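# Dispense one adhesive dot on each gold pad

## Task

Deposit a single dot of the dispenser's paste, roughly 110 microliters, on every gold pad printed on the plate. Each dot must lie entirely inside its own pad and keep its rounded shape instead of being squashed flat. Paste must not land anywhere else, other pads included; anything beyond a tiny smear counts as failure. The scrap strip beside the plate may be used for test dots or for purging paste. Paste that is still flowing or dangling from the tip as a long thread at the end drops straight down, even from a height, so the flow has to be stopped cleanly. Finish with the tip raised well above the plate and the arm moved out of the way.

## Robot and tools

Robot: one arm whose tool is a dispensing head, not a gripper. A motor drives a plunger against the piston of a 55 ml paste barrel, and paste exits a plastic tip with a 3 mm hole. The tool point is the centre of the tip's open end; its local +z axis points out of the tip, so a tip aimed at the table has +z pointing down. For the last 89 mm along z only the narrow barrel and tip (about 28 mm wide) exist; behind that, a camera block on -y and a case on -x stick out up to 100 mm. With tilt up to 30 degrees only the tip can meet a flat surface.

Scene frame: origin on the table surface under the arm base, +z up, +y to the left when facing along +x. Reported end_effector_position is in metres, orientation as end_effector_quat_wxyz, velocities in m/s and rad/s. The printed position may be slightly off, more so at long reach.

Row format (shared by execute_actions and move): 7 numbers, each from -1 to 1, in this order: dx, dy, dz, rx, ry, rz, plunger. The first six are an offset, not a pose: expressed in the tool point's own axes, measured from the tool point's pose at the start of the action (for the first action in a call, the last pose reported). Scale: 1.0 equals 0.6 m for dx, dy, dz and 180 degrees for the rotation vector rx, ry, rz. So dz = +0.01 moves 6 mm along the tip's own +z (toward the table when pointing down). The seventh number is a plunger rate: +1 pushes at 640 ul/s of barrel volume, -1 pulls back at the same rate, values in between scale linearly, and anything within 0.01 of zero means no motion.

execute_actions(actions): a list of actions; each action is a list of up to 15 rows, one row per control step of 1/30 s, so each action covers 0.5 s. If fewer than 15 rows are given, the last row repeats. Every row in an action is measured from that action's start pose, not from the previous row. Per step the commanded pose is clipped to within 100 mm and 16 degrees of the measured pose; large offsets need several actions. Between actions the plunger value is treated as zero. An empty list just returns state and images.

move(target, speed, blocking): target is one 7-number row, an offset from the pose in the latest result that shows one. The tool point travels in a straight line at up to speed m/s (0.002 to 0.5, default 0.25; rotation up to twice that in rad/s); a path longer than 10 s is cut short. The plunger value applies for the whole move. The arm can lag, drift off path, or overshoot the speed, and it does not avoid obstacles. The arm is stiff: aiming even slightly beyond a firm contact can cause a fault stop. The result adds a move: line (done, off_target, moving, held, fault) and the limits that acted (paced = pose clipped, held = some steps blocked), plus distance to target. blocking=false returns after 0.5 s while motion continues; then only wait or stop are accepted until a result shows the move finished.

wait(seconds): 0 to 10; lets time pass with the last command held, returning early if a running move ends. stop(): brakes a running move. zoom_image(camera, region): camera is cam_head_left or cam_head_right; region [x0, y0, x1, y1] in pixels of the 504x504 image, origin top-left, at most 504 by 504. finished_scene(scene): ends the current scene by its number, irreversibly, and reports success and any next task.

Results: state line, a Hand target line (where the controller is heading), joint positions and torques, wrist force_n (N) and torque_nm (N m) at the tool point in tool axes, step readings of position (HELD marks clipped steps), plus images from cam_head_left, cam_head_right, cam_high, cam_low, cam_wrist. A force_n z noticeably lower than its free-air value means the tip is touching; noise is up to about 3.4 N with a fixed offset near 5.5 N. left_ml is paste remaining by motor count. Plunger status: ready, moving, empty, or fault (stalled, e.g. blocked tip; clear it with a pull-back, which must be long because pressure is maximal, and keep the tip sealed until then). A pose unreachable line means the clearance check altered the command.

Paste behaviour: pressure builds before paste flows, so the first push (and the first after any pull-back) delivers less than plunger volume; flow continues after the plunger stops. A sufficient pull-back halts flow; too much leaves a gap to close later. Nothing is sucked back in. Hold the tip about one dot diameter above the pad; lower flattens, touching blocks flow, higher gives a wandering thread. A tilted tip deposits off to the side. After stopping flow, lift straight up so the connecting thread breaks, not sideways. Leftover on the tip drops on the next surface approached; paste pushed in the air eventually falls.

Avoid: faults from joint overload or 150 N external force (10 s stop), overheated motors (MOTOR HOT warning from 70 °C, brakes at 85 °C), hard contacts, pressing the tip into surfaces, and stray drips. Joint limits in rad: shoulder pan -3.142 to 3.142, elbow 0.000 to 3.142, the others -6.283 to 6.283.

Each tool is called as name(argument=value, ...) on one line, values as JSON.

## Session

execute_actions(actions=[])

Scene clock: 0.00 s.
end_effector_position=(+0.6070, -0.1183, +0.2339) left_ml=50.9 status=ready force_n=(+1.5, +1.6, -1.1) torque_nm=(+0.75, -0.37, -0.13) end_effector_quat_wxyz=(-0.268, +0.649, +0.657, +0.273) end_effector_velocity=(-0.001, +0.001, -0.000) end_effector_angular_velocity=(+0.001, +0.001, +0.002)
Joint positions: [-0.296 -1.729  1.955 -1.799 -1.571 -1.867]
Joint velocities: [ 0.     0.001  0.     0.001  0.    -0.001]
Joint torques (N m, as the arm reports them, + toward a larger angle): no reading
Hand target: +0.607, -0.118, +0.234; -0.268, +0.649, +0.657, +0.273

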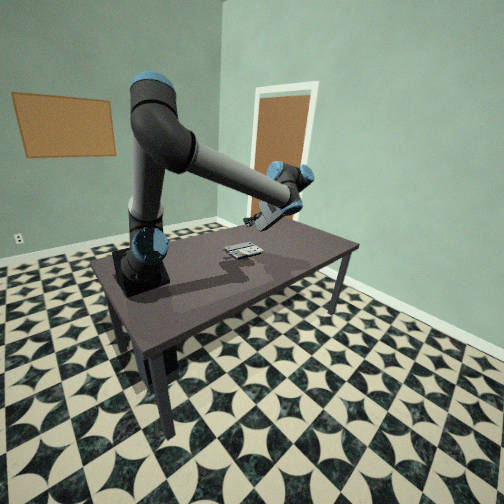

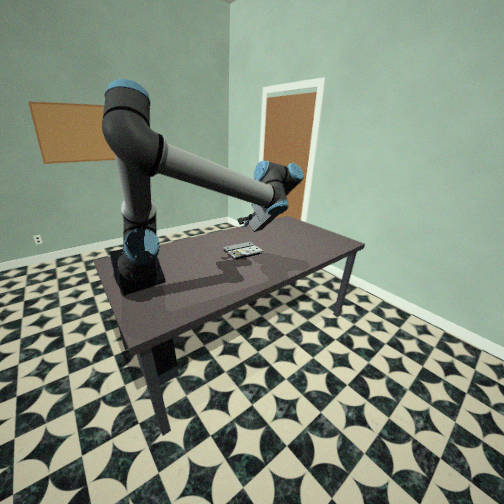

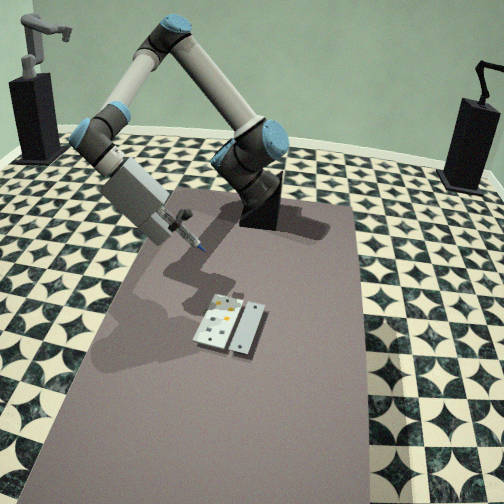

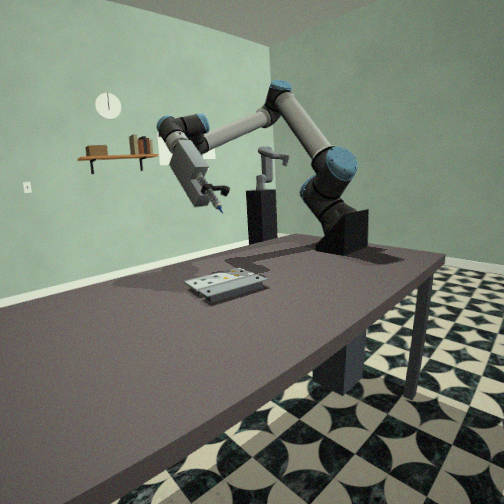

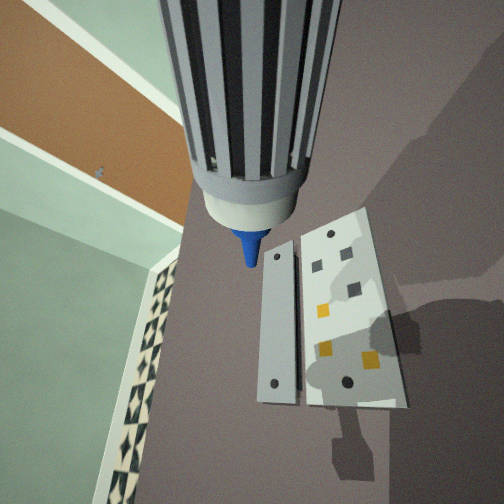

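move(target=[0,0,0.1,0,-0.25,0,0])

zoom_image(camera="cam_low", region=[140,200,310,320])

zoom_image(camera="cam_head_left", region=[200,200,290,270])

Scene clock: 11.93 s.
end_effector_position=(+0.6072, -0.0755, +0.1917) left_ml=50.9 status=ready force_n=(+2.8, +1.9, -2.5) torque_nm=(+0.89, -0.90, -0.16) end_effector_quat_wxyz=(+0.003, +0.704, +0.710, +0.004) end_effector_velocity=(-0.000, +0.000, -0.001) end_effector_angular_velocity=(-0.008, +0.004, -0.001)
Joint positions: [ 0.259 -1.45   2.011 -1.883 -2.323 -1.213]
Joint velocities: [ 0.003  0.006 -0.003  0.008 -0.006  0.01 ]
Joint torques (N m, as the arm reports them, + toward a larger angle): [ 45.5   -8.44 -44.71  -0.18  -2.21   2.61]
Hand target: +0.607, -0.075, +0.192; +0.003, +0.704, +0.710, +0.004
Off the commanded pose: 0.000 m, 0 deg.
move: done

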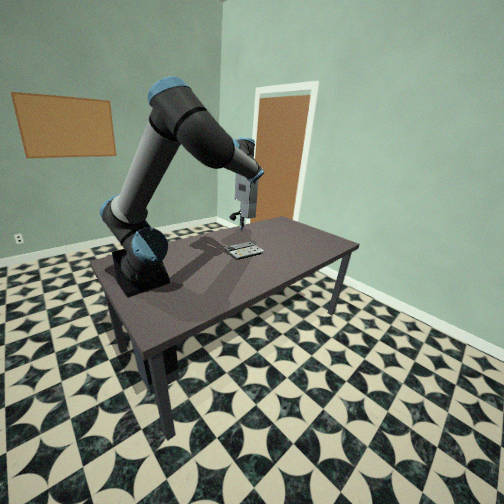

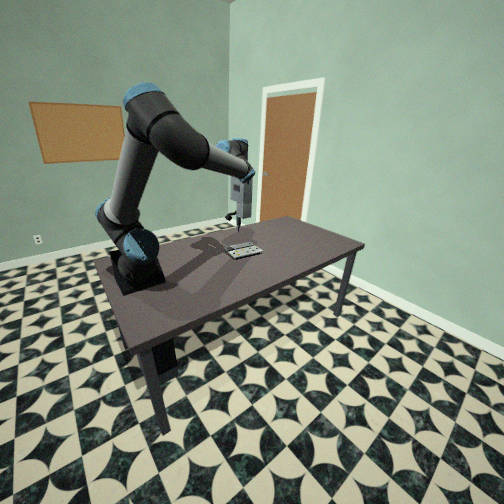

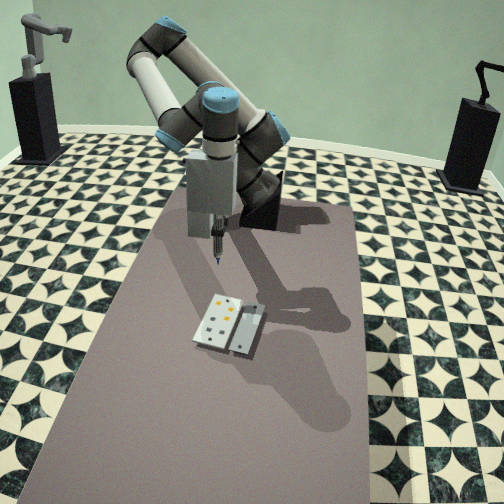

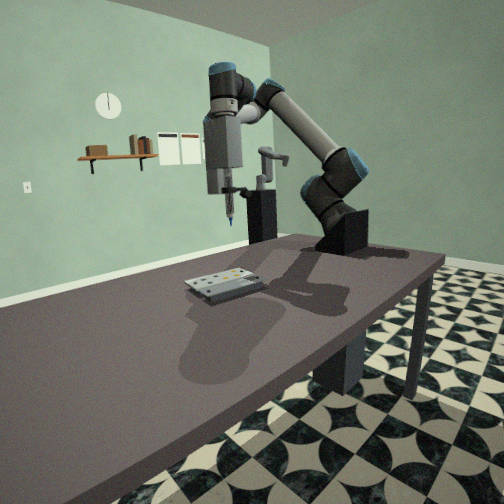

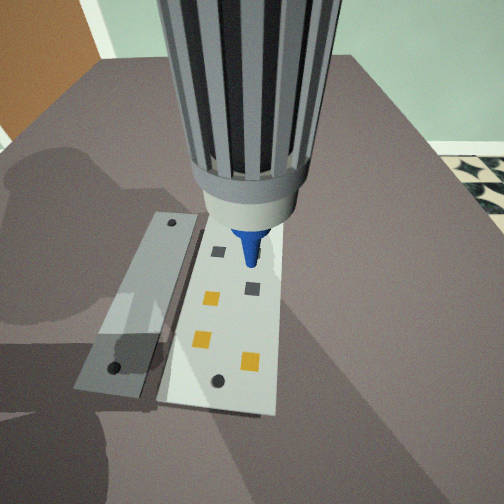

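Region (140, 200, 310, 320) of cam_low's 504x504 image, scaled by 2.965, with more detail than that image has; it fills the top 356 rows of this view, and the rest is white.

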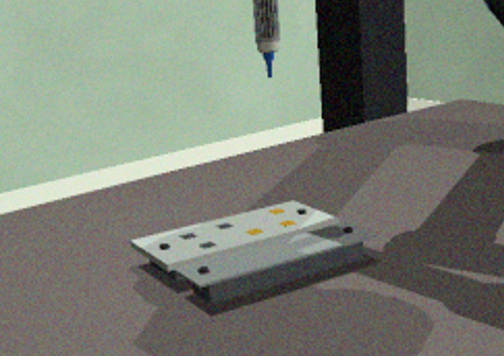

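Region (200, 200, 290, 270) of cam_head_left's 504x504 image, scaled by 5.600, with more detail than that image has.

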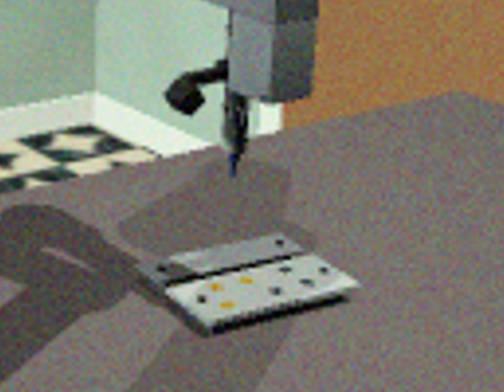

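move(target=[0.08,0,0.2,0,0,0,0])

Scene clock: 16.27 s.
end_effector_position=(+0.6081, -0.0274, +0.0718) left_ml=50.9 status=ready force_n=(+0.8, +2.1, -1.4) torque_nm=(+0.83, -0.15, -0.04) end_effector_quat_wxyz=(+0.003, +0.704, +0.710, +0.004) end_effector_velocity=(+0.001, -0.000, -0.001) end_effector_angular_velocity=(+0.000, -0.002, -0.003)
Joint positions: [ 0.184 -1.336  2.157 -2.213 -2.339 -1.314]
Joint velocities: [-0.001  0.001  0.001 -0.005 -0.001 -0.   ]
Joint torques (N m, as the arm reports them, + toward a larger angle): [ 15.77 -13.07 -14.58  -6.27  -2.1   -2.35]
Hand target: +0.608, -0.027, +0.072; +0.003, +0.704, +0.710, +0.004
Off the commanded pose: 0.000 m, 0 deg.
move: done

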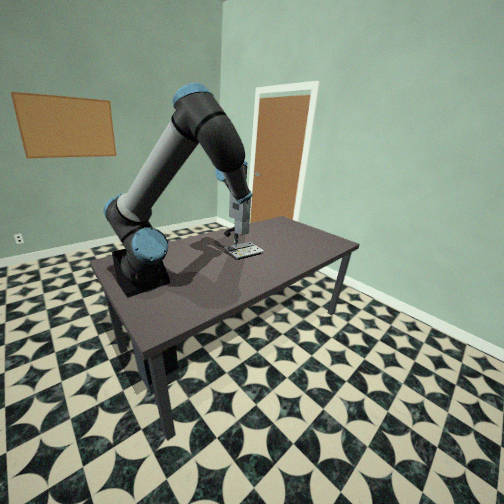

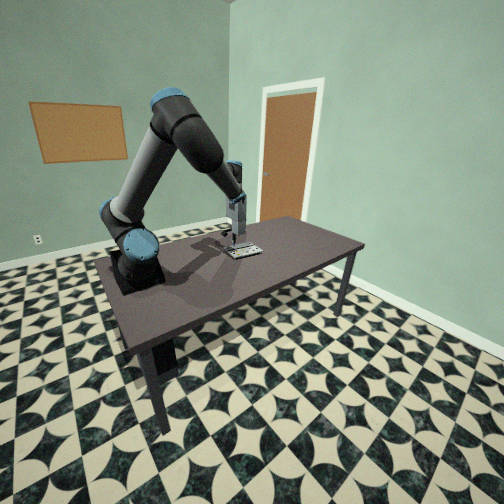

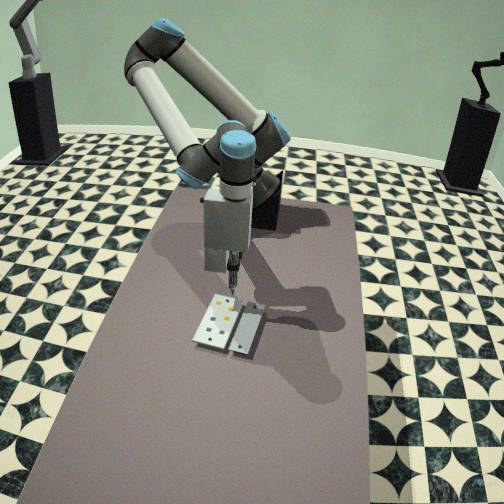

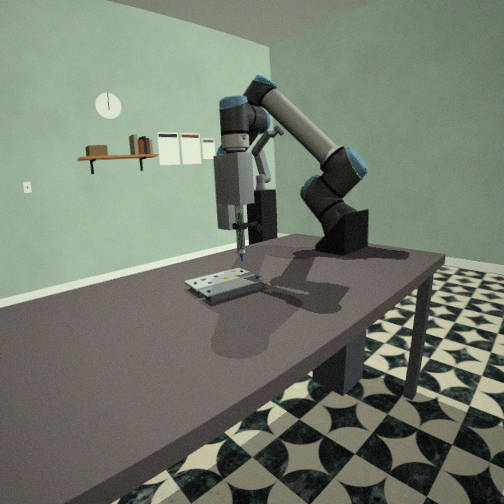

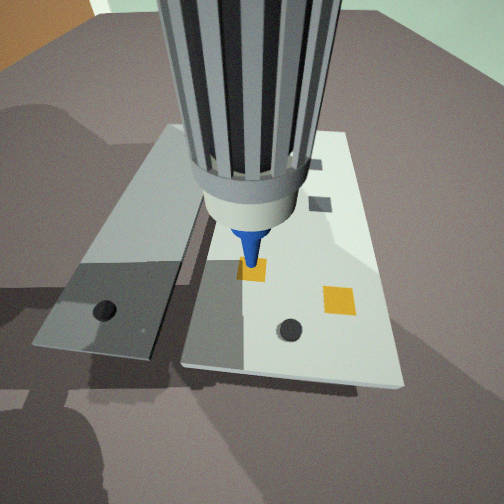

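move(target=[0,0.05,0.05,0,0,0,0], speed=0.1)

zoom_image(camera="cam_low", region=[180,240,280,310])

Scene clock: 23.00 s.
end_effector_position=(+0.6383, -0.0272, +0.0422) left_ml=50.9 status=ready force_n=(+1.4, -0.4, -1.0) torque_nm=(-0.05, -0.36, -0.18) end_effector_quat_wxyz=(+0.003, +0.704, +0.710, +0.004) end_effector_velocity=(+0.001, +0.001, -0.001) end_effector_angular_velocity=(+0.001, -0.001, +0.000)
Joint positions: [ 0.145 -1.275  2.138 -2.292 -2.345 -1.368]
Joint velocities: [-0.001  0.002 -0.001 -0.003  0.    -0.002]
Joint torques (N m, as the arm reports them, + toward a larger angle): [ 18.68 -18.52 -39.09  -6.53  -2.25  -2.67]
Hand target: +0.638, -0.027, +0.042; +0.003, +0.704, +0.710, +0.004
Off the commanded pose: 0.000 m, 0 deg.
move: done

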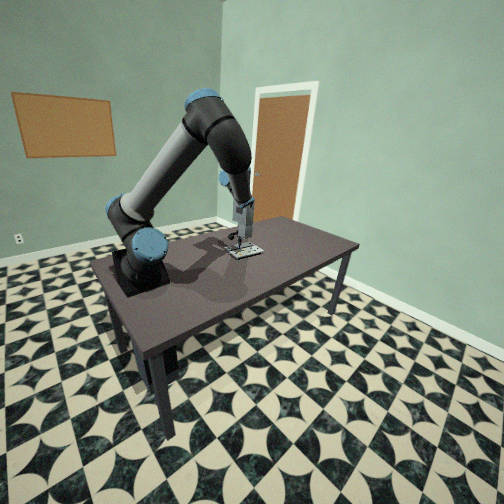

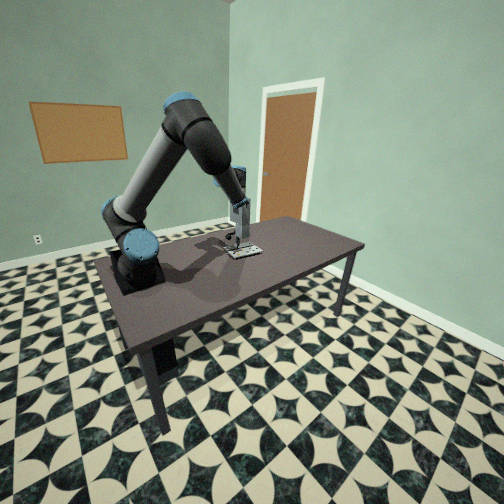

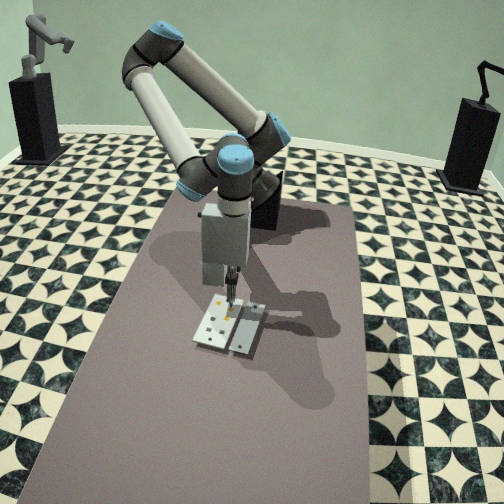

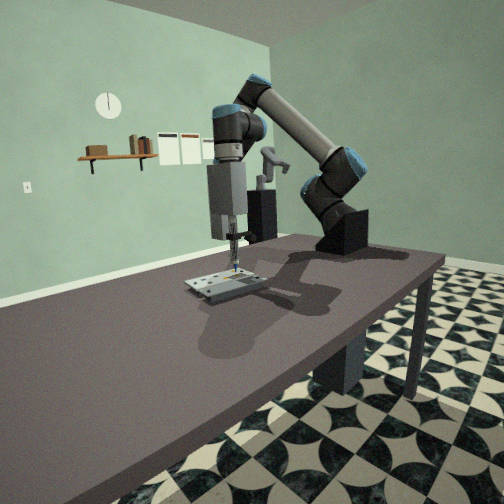

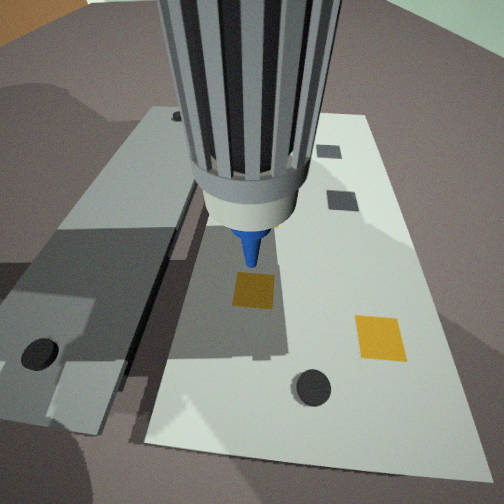

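Region (180, 240, 280, 310) of cam_low's 504x504 image, scaled by 5.040, with more detail than that image has; it fills the top 353 rows of this view, and the rest is white.

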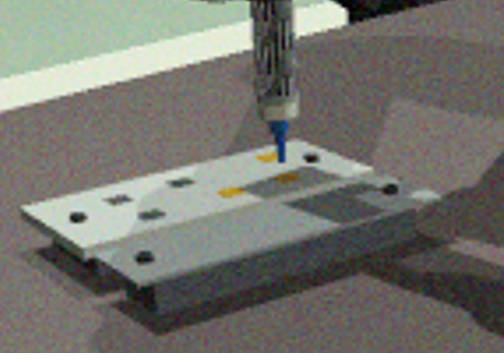

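move(target=[-0.0015,-0.004,0.01,0,0,0,0], speed=0.02)

zoom_image(camera="cam_low", region=[210,255,260,290])

Scene clock: 28.03 s.
end_effector_position=(+0.6360, -0.0281, +0.0363) left_ml=50.9 status=ready force_n=(+2.0, +3.5, -2.8) torque_nm=(+1.40, -0.59, -0.11) end_effector_quat_wxyz=(+0.003, +0.704, +0.710, +0.004) end_effector_velocity=(-0.001, +0.000, -0.002) end_effector_angular_velocity=(+0.001, +0.000, +0.000)
Joint positions: [ 0.138 -1.274  2.148 -2.309 -2.346 -1.377]
Joint velocities: [-0.002 -0.     0.004 -0.006  0.    -0.003]
Joint torques (N m, as the arm reports them, + toward a larger angle): [ 18.02 -19.4  -12.76  -6.39  -2.17  -2.45]
Hand target: +0.636, -0.028, +0.036; +0.003, +0.704, +0.710, +0.004
Off the commanded pose: 0.000 m, 0 deg.
move: done

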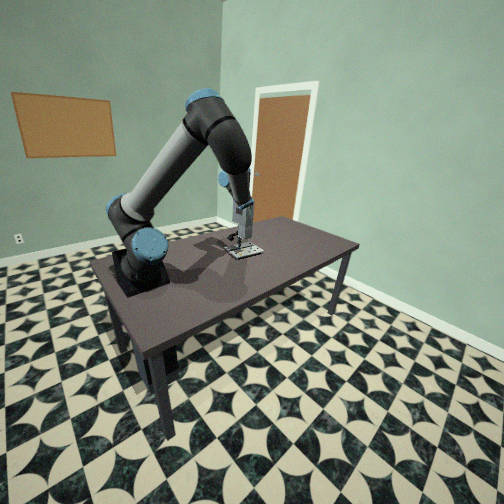

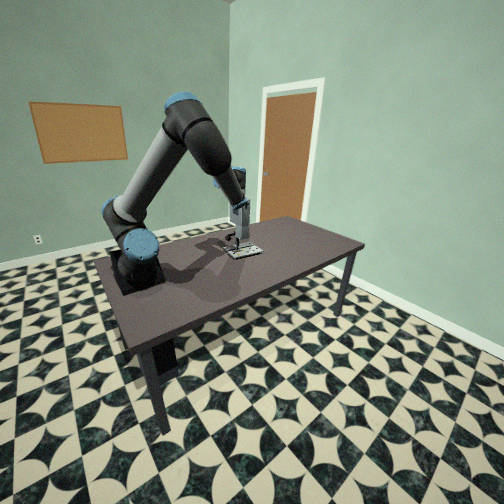

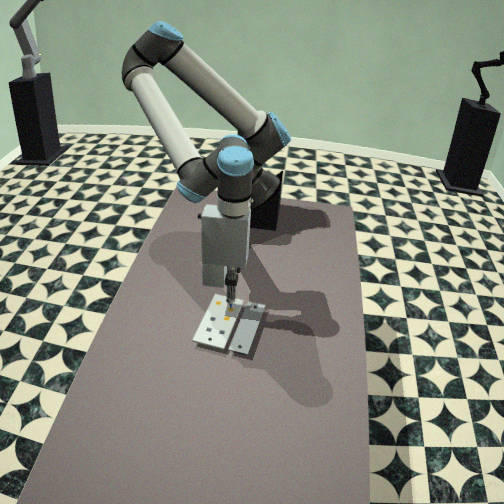

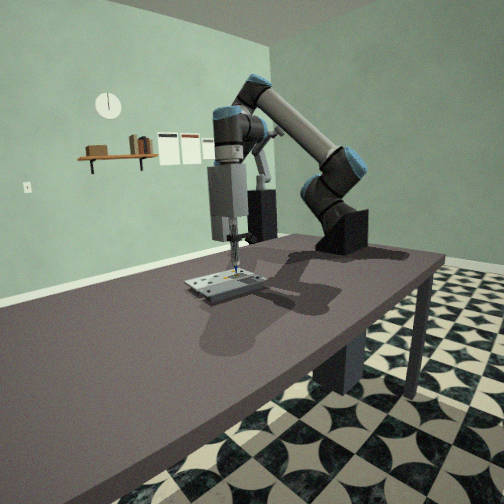

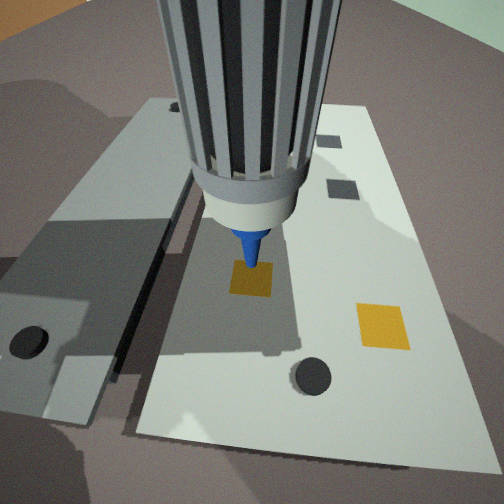

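Region (210, 255, 260, 290) of cam_low's 504x504 image, scaled by 10.080, with more detail than that image has; it fills the top 353 rows of this view, and the rest is white.

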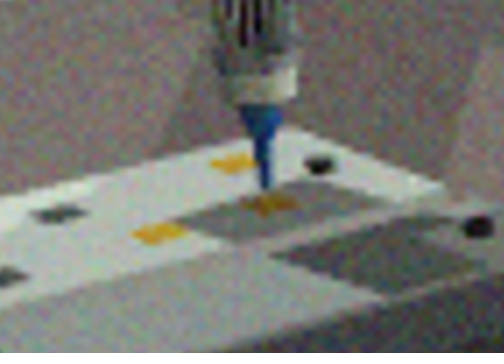

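execute_actions(actions=[[[0,-0.002,0.005,0,0,0,0]],[[0,0,0.001,0,0,0,0]],[[0,0,0.001,0,0,0,0]],[[0,0,0.001,0,0,0,0]],[[0,0,0.001,0,0,0,0]]])

Scene clock: 38.10 s.
end_effector_position=(+0.6349, -0.0281, +0.0309) left_ml=50.9 status=ready force_n=(+2.5, +1.0, -2.2) torque_nm=(+0.46, -0.86, -0.11) end_effector_quat_wxyz=(+0.003, +0.704, +0.710, +0.004) end_effector_velocity=(+0.000, -0.001, +0.000) end_effector_angular_velocity=(-0.001, -0.001, -0.002)
Joint positions: [ 0.133 -1.27   2.155 -2.325 -2.347 -1.384]
Joint velocities: [-0.    -0.    -0.    -0.    -0.001  0.001]
Joint torques (N m, as the arm reports them, + toward a larger angle): [ 18.52 -19.67 -11.34  -6.35  -2.35  -2.72]
Hand target: +0.635, -0.028, +0.031; +0.003, +0.704, +0.710, +0.004
Off the commanded pose: 0.000 m, 0 deg.
Step readings (end_effector_position; steps 1 to 15: 1st action; 16 to 30: 2nd action; 31 to 45: 3rd action; 46 to 60: 4th action; 61 to 75: 5th action):
0: (+0.6360, -0.0281, +0.0362)
1: (+0.6360, -0.0281, +0.0362)
2: (+0.6359, -0.0281, +0.0358)
4: (+0.6354, -0.0281, +0.0346)
8: (+0.6350, -0.0281, +0.0335)
15: (+0.6349, -0.0281, +0.0333)
16: (+0.6349, -0.0281, +0.0333)
17: (+0.6349, -0.0281, +0.0332)
19: (+0.6349, -0.0281, +0.0330)
23: (+0.6349, -0.0281, +0.0328)
30: (+0.6349, -0.0281, +0.0327)
31: (+0.6349, -0.0281, +0.0327)
32: (+0.6349, -0.0281, +0.0326)
34: (+0.6349, -0.0281, +0.0324)
38: (+0.6349, -0.0281, +0.0322)
45: (+0.6349, -0.0281, +0.0321)
46: (+0.6349, -0.0281, +0.0321)
47: (+0.6349, -0.0281, +0.0320)
49: (+0.6349, -0.0281, +0.0318)
53: (+0.6349, -0.0281, +0.0316)
60: (+0.6349, -0.0281, +0.0315)
61: (+0.6349, -0.0281, +0.0315)
62: (+0.6349, -0.0281, +0.0314)
64: (+0.6349, -0.0281, +0.0312)
68: (+0.6349, -0.0281, +0.0310)
75: end_effector_position above

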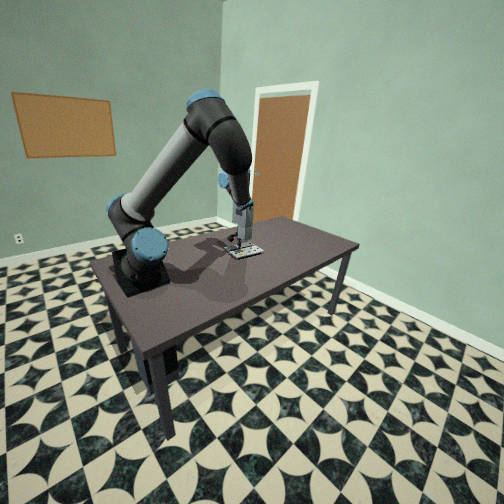

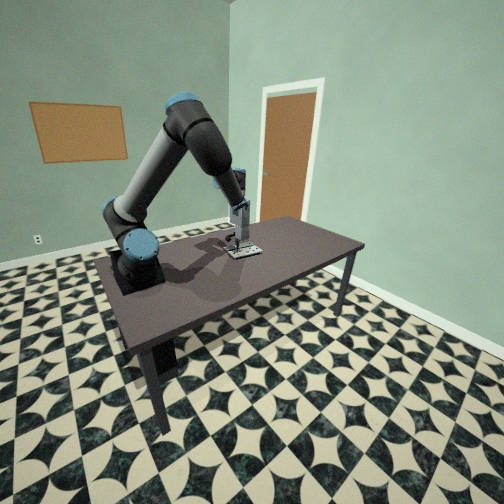

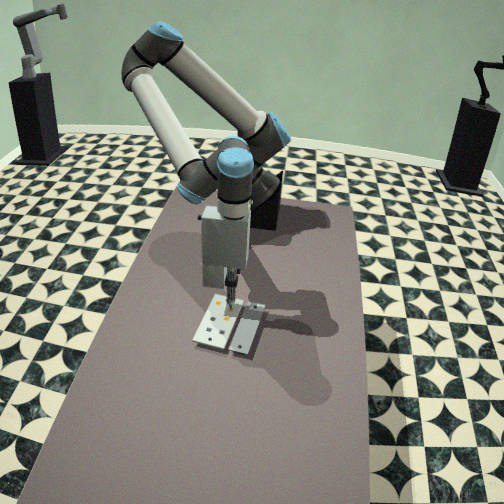

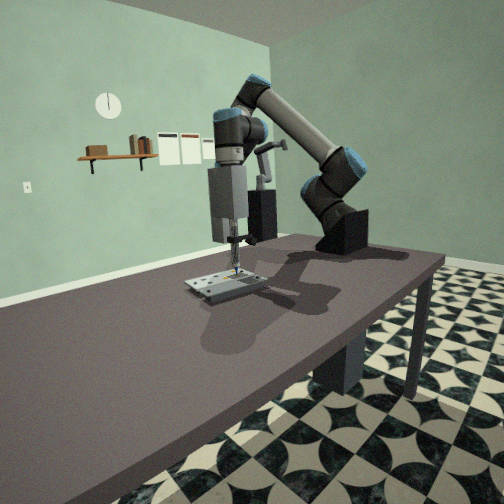

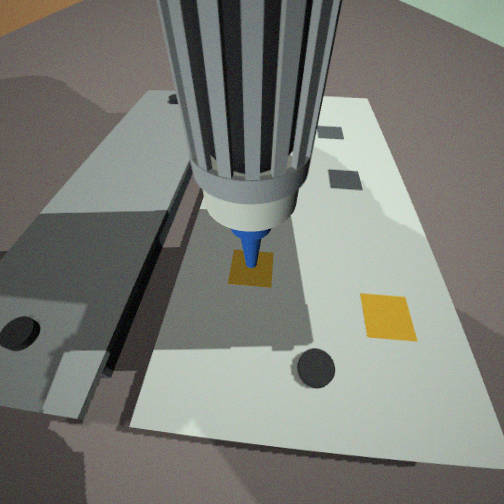

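execute_actions(actions=[[[0,0,0.001,0,0,0,0]],[[0,0,0.001,0,0,0,0]]])

Scene clock: 41.97 s.
end_effector_position=(+0.6349, -0.0281, +0.0297) left_ml=50.9 status=ready force_n=(+2.2, -0.7, -2.1) torque_nm=(-0.06, -0.73, +0.02) end_effector_quat_wxyz=(+0.003, +0.704, +0.710, +0.004) end_effector_velocity=(-0.000, +0.000, +0.000) end_effector_angular_velocity=(-0.002, -0.000, +0.002)
Joint positions: [ 0.132 -1.269  2.156 -2.328 -2.347 -1.386]
Joint velocities: [ 0.001  0.001  0.    -0.    -0.002 -0.001]
Joint torques (N m, as the arm reports them, + toward a larger angle): [ 19.15 -19.42 -11.21  -6.41  -2.21  -2.85]
Hand target: +0.635, -0.028, +0.030; +0.003, +0.704, +0.710, +0.004
Off the commanded pose: 0.000 m, 0 deg.
Step readings (end_effector_position; steps 1 to 15: 1st action; 16 to 30: 2nd action):
0: (+0.6349, -0.0281, +0.0309)
1: (+0.6349, -0.0281, +0.0309)
2: (+0.6349, -0.0281, +0.0308)
4: (+0.6349, -0.0281, +0.0306)
8: (+0.6349, -0.0281, +0.0304)
15: (+0.6349, -0.0281, +0.0303)
16: (+0.6349, -0.0281, +0.0303)
17: (+0.6349, -0.0281, +0.0302)
19: (+0.6349, -0.0281, +0.0300)
23: (+0.6349, -0.0281, +0.0298)
30: end_effector_position above

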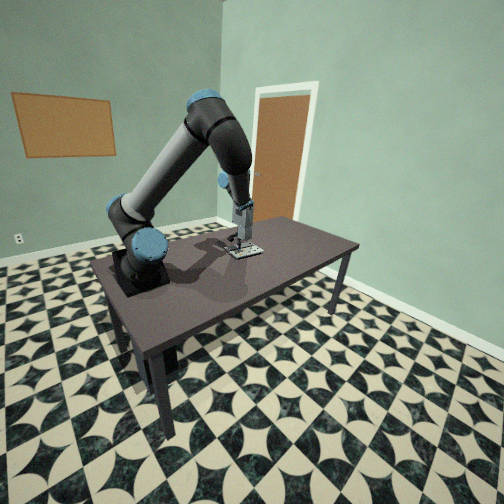

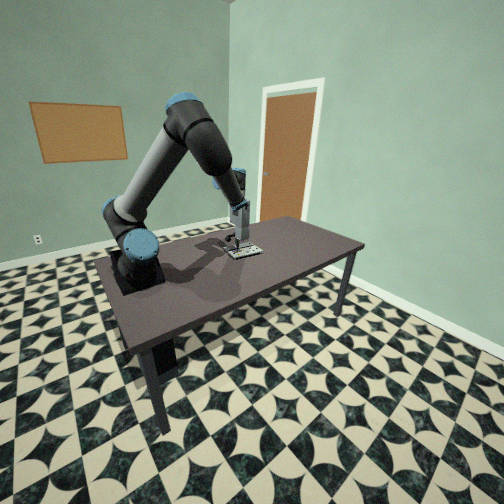

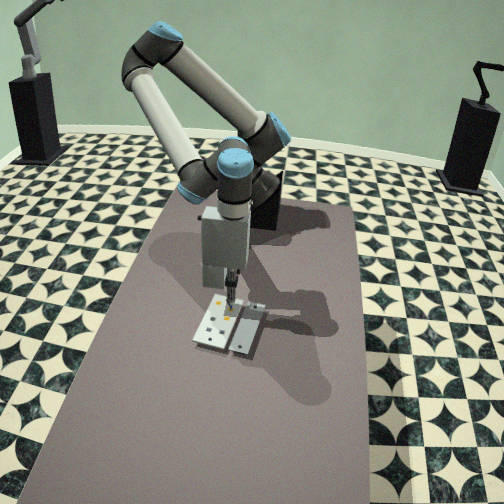

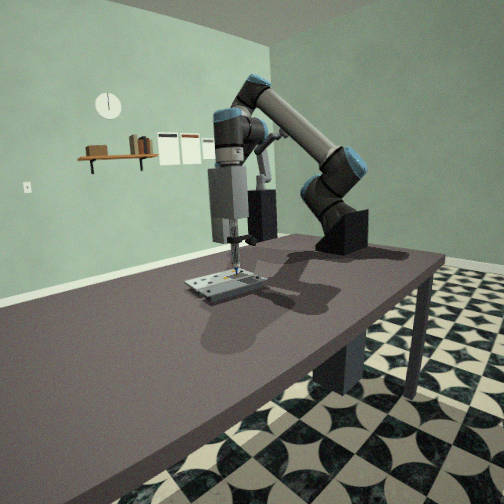

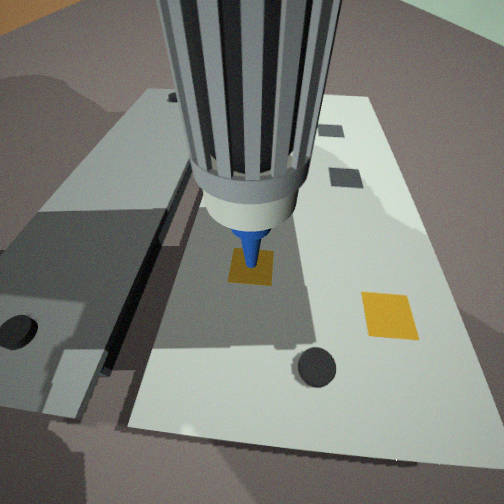

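execute_actions(actions=[[[0,0,0.001,0,0,0,0]],[[0,0,0.001,0,0,0,0]]])

Scene clock: 47.40 s.
end_effector_position=(+0.6350, -0.0281, +0.0287) left_ml=50.9 status=ready force_n=(-9.3, -42.6, -100.0) torque_nm=(-5.76, -0.27, -0.14) end_effector_quat_wxyz=(+0.003, +0.704, +0.710, +0.004) end_effector_velocity=(+0.000, -0.001, +0.000) end_effector_angular_velocity=(-0.000, -0.000, -0.003)
Joint positions: [ 0.131 -1.268  2.157 -2.332 -2.347 -1.388]
Joint velocities: [-0.    -0.001  0.     0.    -0.     0.002]
Joint torques (N m, as the arm reports them, + toward a larger angle): [-20.2   24.04  -4.55 -13.06  -0.68  -2.82]
Hand target: +0.635, -0.028, +0.029; +0.003, +0.704, +0.710, +0.004
Off the commanded pose: 0.000 m, 0 deg.
Step readings (end_effector_position; steps 1 to 15: 1st action; 16 to 30: 2nd action):
0: (+0.6349, -0.0281, +0.0297)
1: (+0.6349, -0.0281, +0.0297)
2: (+0.6349, -0.0281, +0.0297)
4: (+0.6349, -0.0281, +0.0294)
8: (+0.6349, -0.0281, +0.0292)
15: (+0.6349, -0.0281, +0.0291)
16: (+0.6349, -0.0281, +0.0291)
17: (+0.6349, -0.0281, +0.0291)
19: (+0.6350, -0.0281, +0.0289)
23: (+0.6350, -0.0281, +0.0288)
30: end_effector_position above

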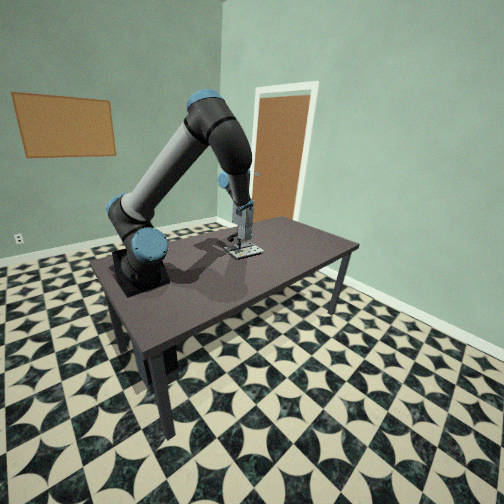

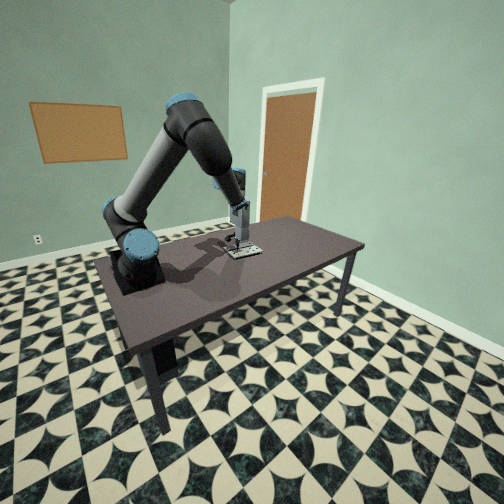

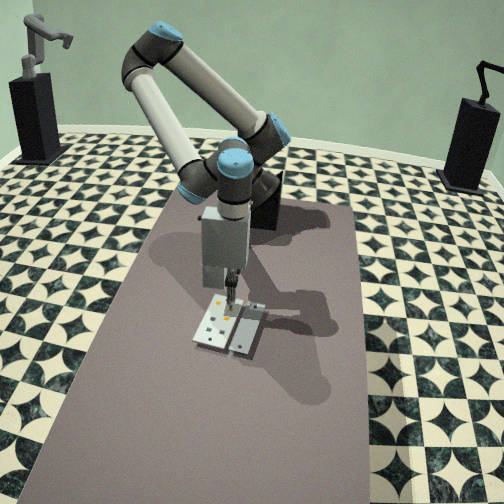

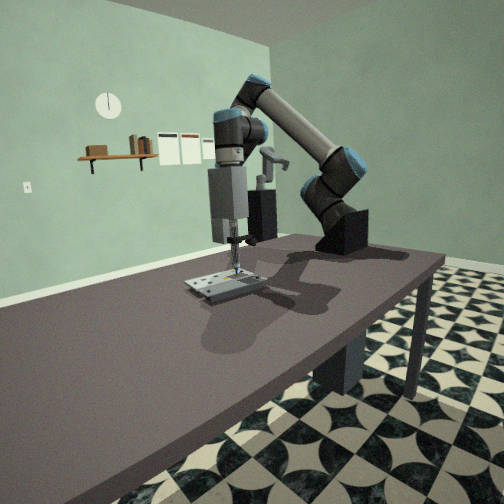

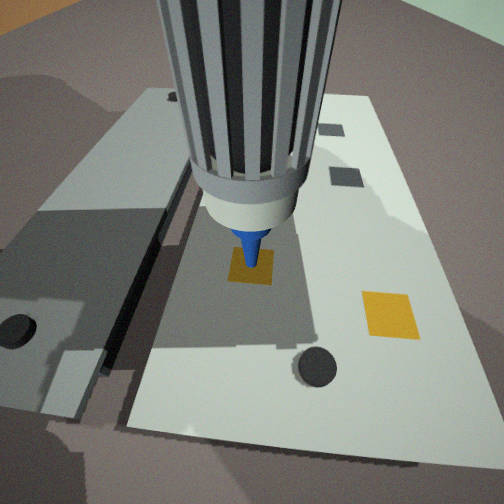

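execute_actions(actions=[[[0,0,-0.012,0,0,0,0]],[[-0.02,-0.009,0,0,0,0,0],[-0.04,-0.018,0,0,0,0,0],[-0.06,-0.026,0,0,0,0,0],[-0.079,-0.035,0,0,0,0,0]]])

execute_actions(actions=[])

zoom_image(camera="cam_low", region=[210,255,260,290])

Scene clock: 54.53 s.
end_effector_position=(+0.6144, -0.0751, +0.0354) left_ml=50.9 status=ready force_n=(+2.7, -1.1, -1.8) torque_nm=(-0.27, -0.87, -0.09) end_effector_quat_wxyz=(+0.003, +0.704, +0.710, +0.004) end_effector_velocity=(-0.003, -0.006, +0.001) end_effector_angular_velocity=(+0.003, -0.001, +0.001)
Joint positions: [ 0.091 -1.359  2.196 -2.318 -2.352 -1.443]
Joint velocities: [-0.007 -0.015  0.008 -0.002  0.003 -0.013]
Joint torques (N m, as the arm reports them, + toward a larger angle): [ 15.18 -51.9  -12.18  -6.53   2.5   -2.55]
Hand target: +0.614, -0.076, +0.035; +0.003, +0.704, +0.710, +0.004
Off the commanded pose: 0.001 m, 0 deg.
Step readings (end_effector_position; steps 1 to 15: 1st action; 16 to 30: 2nd action):
0: (+0.6349, -0.0281, +0.0285)
1: (+0.6349, -0.0281, +0.0285)
2: (+0.6349, -0.0280, +0.0291)
4: (+0.6345, -0.0280, +0.0318)
8: (+0.6346, -0.0281, +0.0346)
15: (+0.6348, -0.0281, +0.0357)
16: (+0.6349, -0.0281, +0.0357)
17: (+0.6344, -0.0293, +0.0358)
19: (+0.6298, -0.0394, +0.0353)
23: (+0.6183, -0.0658, +0.0348)
30: end_effector_position above

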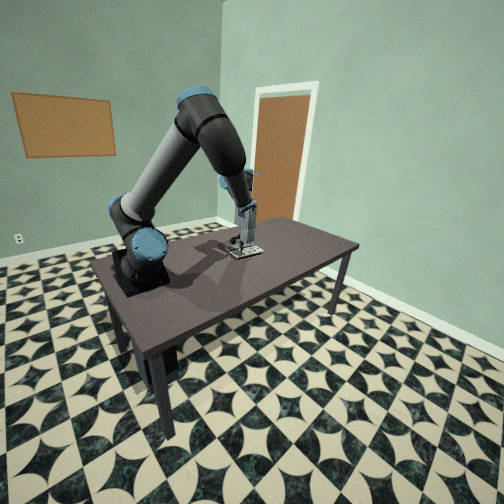

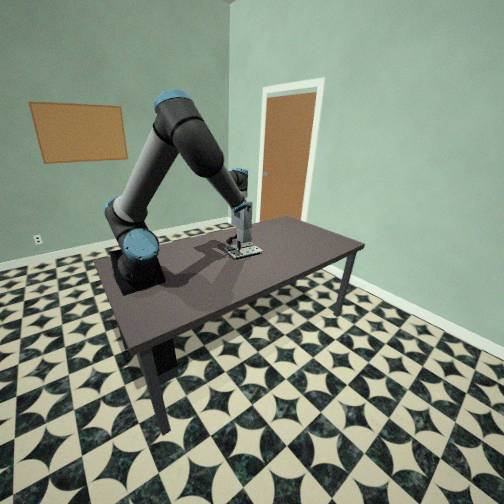

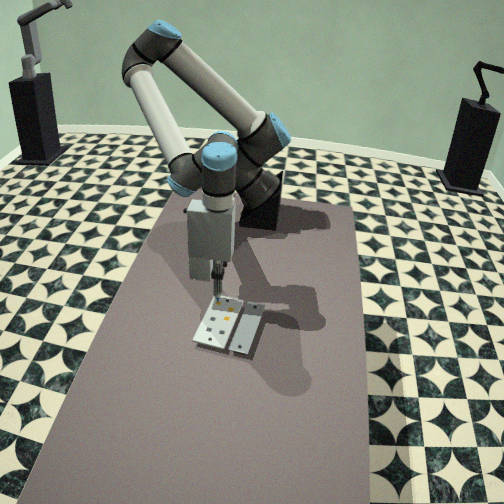

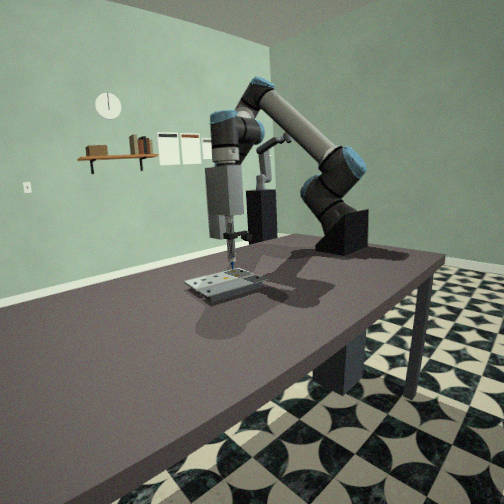

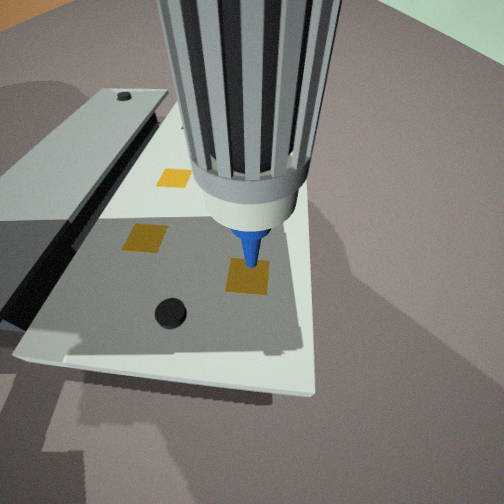

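Scene clock: 54.53 s.
end_effector_position=(+0.6144, -0.0751, +0.0354) left_ml=50.9 status=ready force_n=(+2.7, -1.1, -1.8) torque_nm=(-0.27, -0.87, -0.09) end_effector_quat_wxyz=(+0.003, +0.704, +0.710, +0.004) end_effector_velocity=(-0.003, -0.006, +0.001) end_effector_angular_velocity=(+0.003, -0.001, +0.001)
Joint positions: [ 0.091 -1.359  2.196 -2.318 -2.352 -1.443]
Joint velocities: [-0.007 -0.015  0.008 -0.002  0.003 -0.013]
Joint torques (N m, as the arm reports them, + toward a larger angle): [ 15.18 -51.9  -12.18  -6.53   2.5   -2.55]
Hand target: +0.614, -0.076, +0.035; +0.003, +0.704, +0.710, +0.004
Off the commanded pose: 0.001 m, 0 deg.

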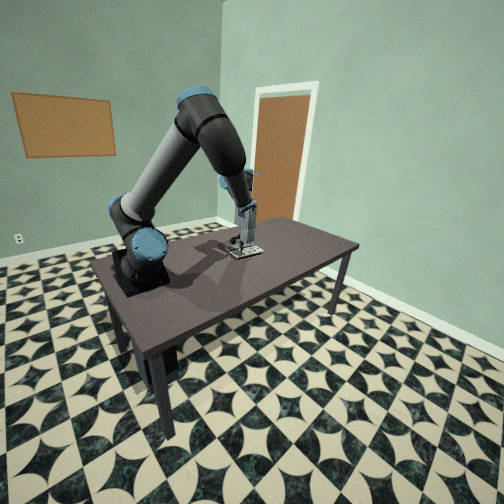

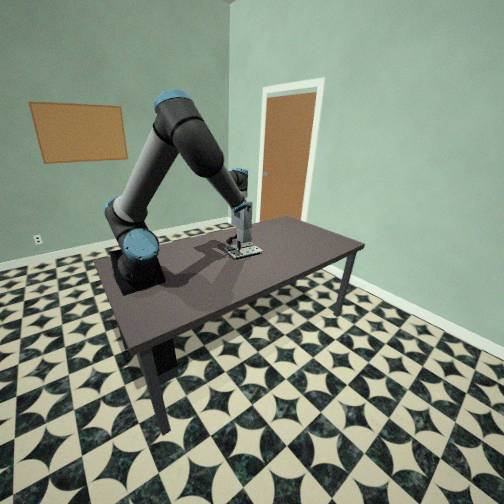

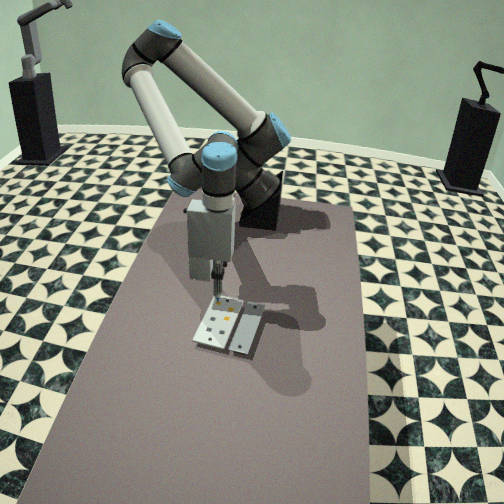

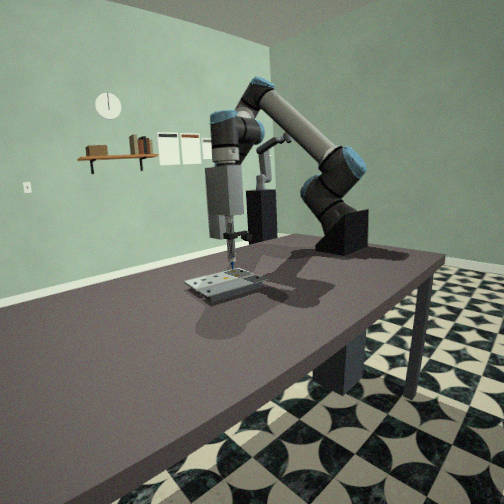

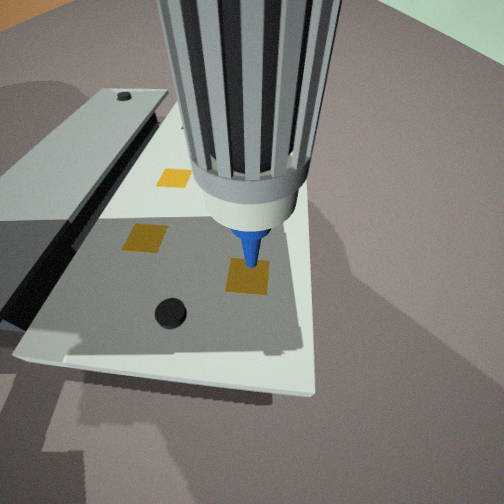

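Region (210, 255, 260, 290) of cam_low's 504x504 image, scaled by 10.080, with more detail than that image has; it fills the top 353 rows of this view, and the rest is white.

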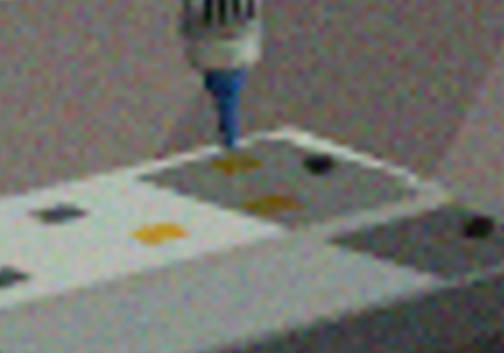

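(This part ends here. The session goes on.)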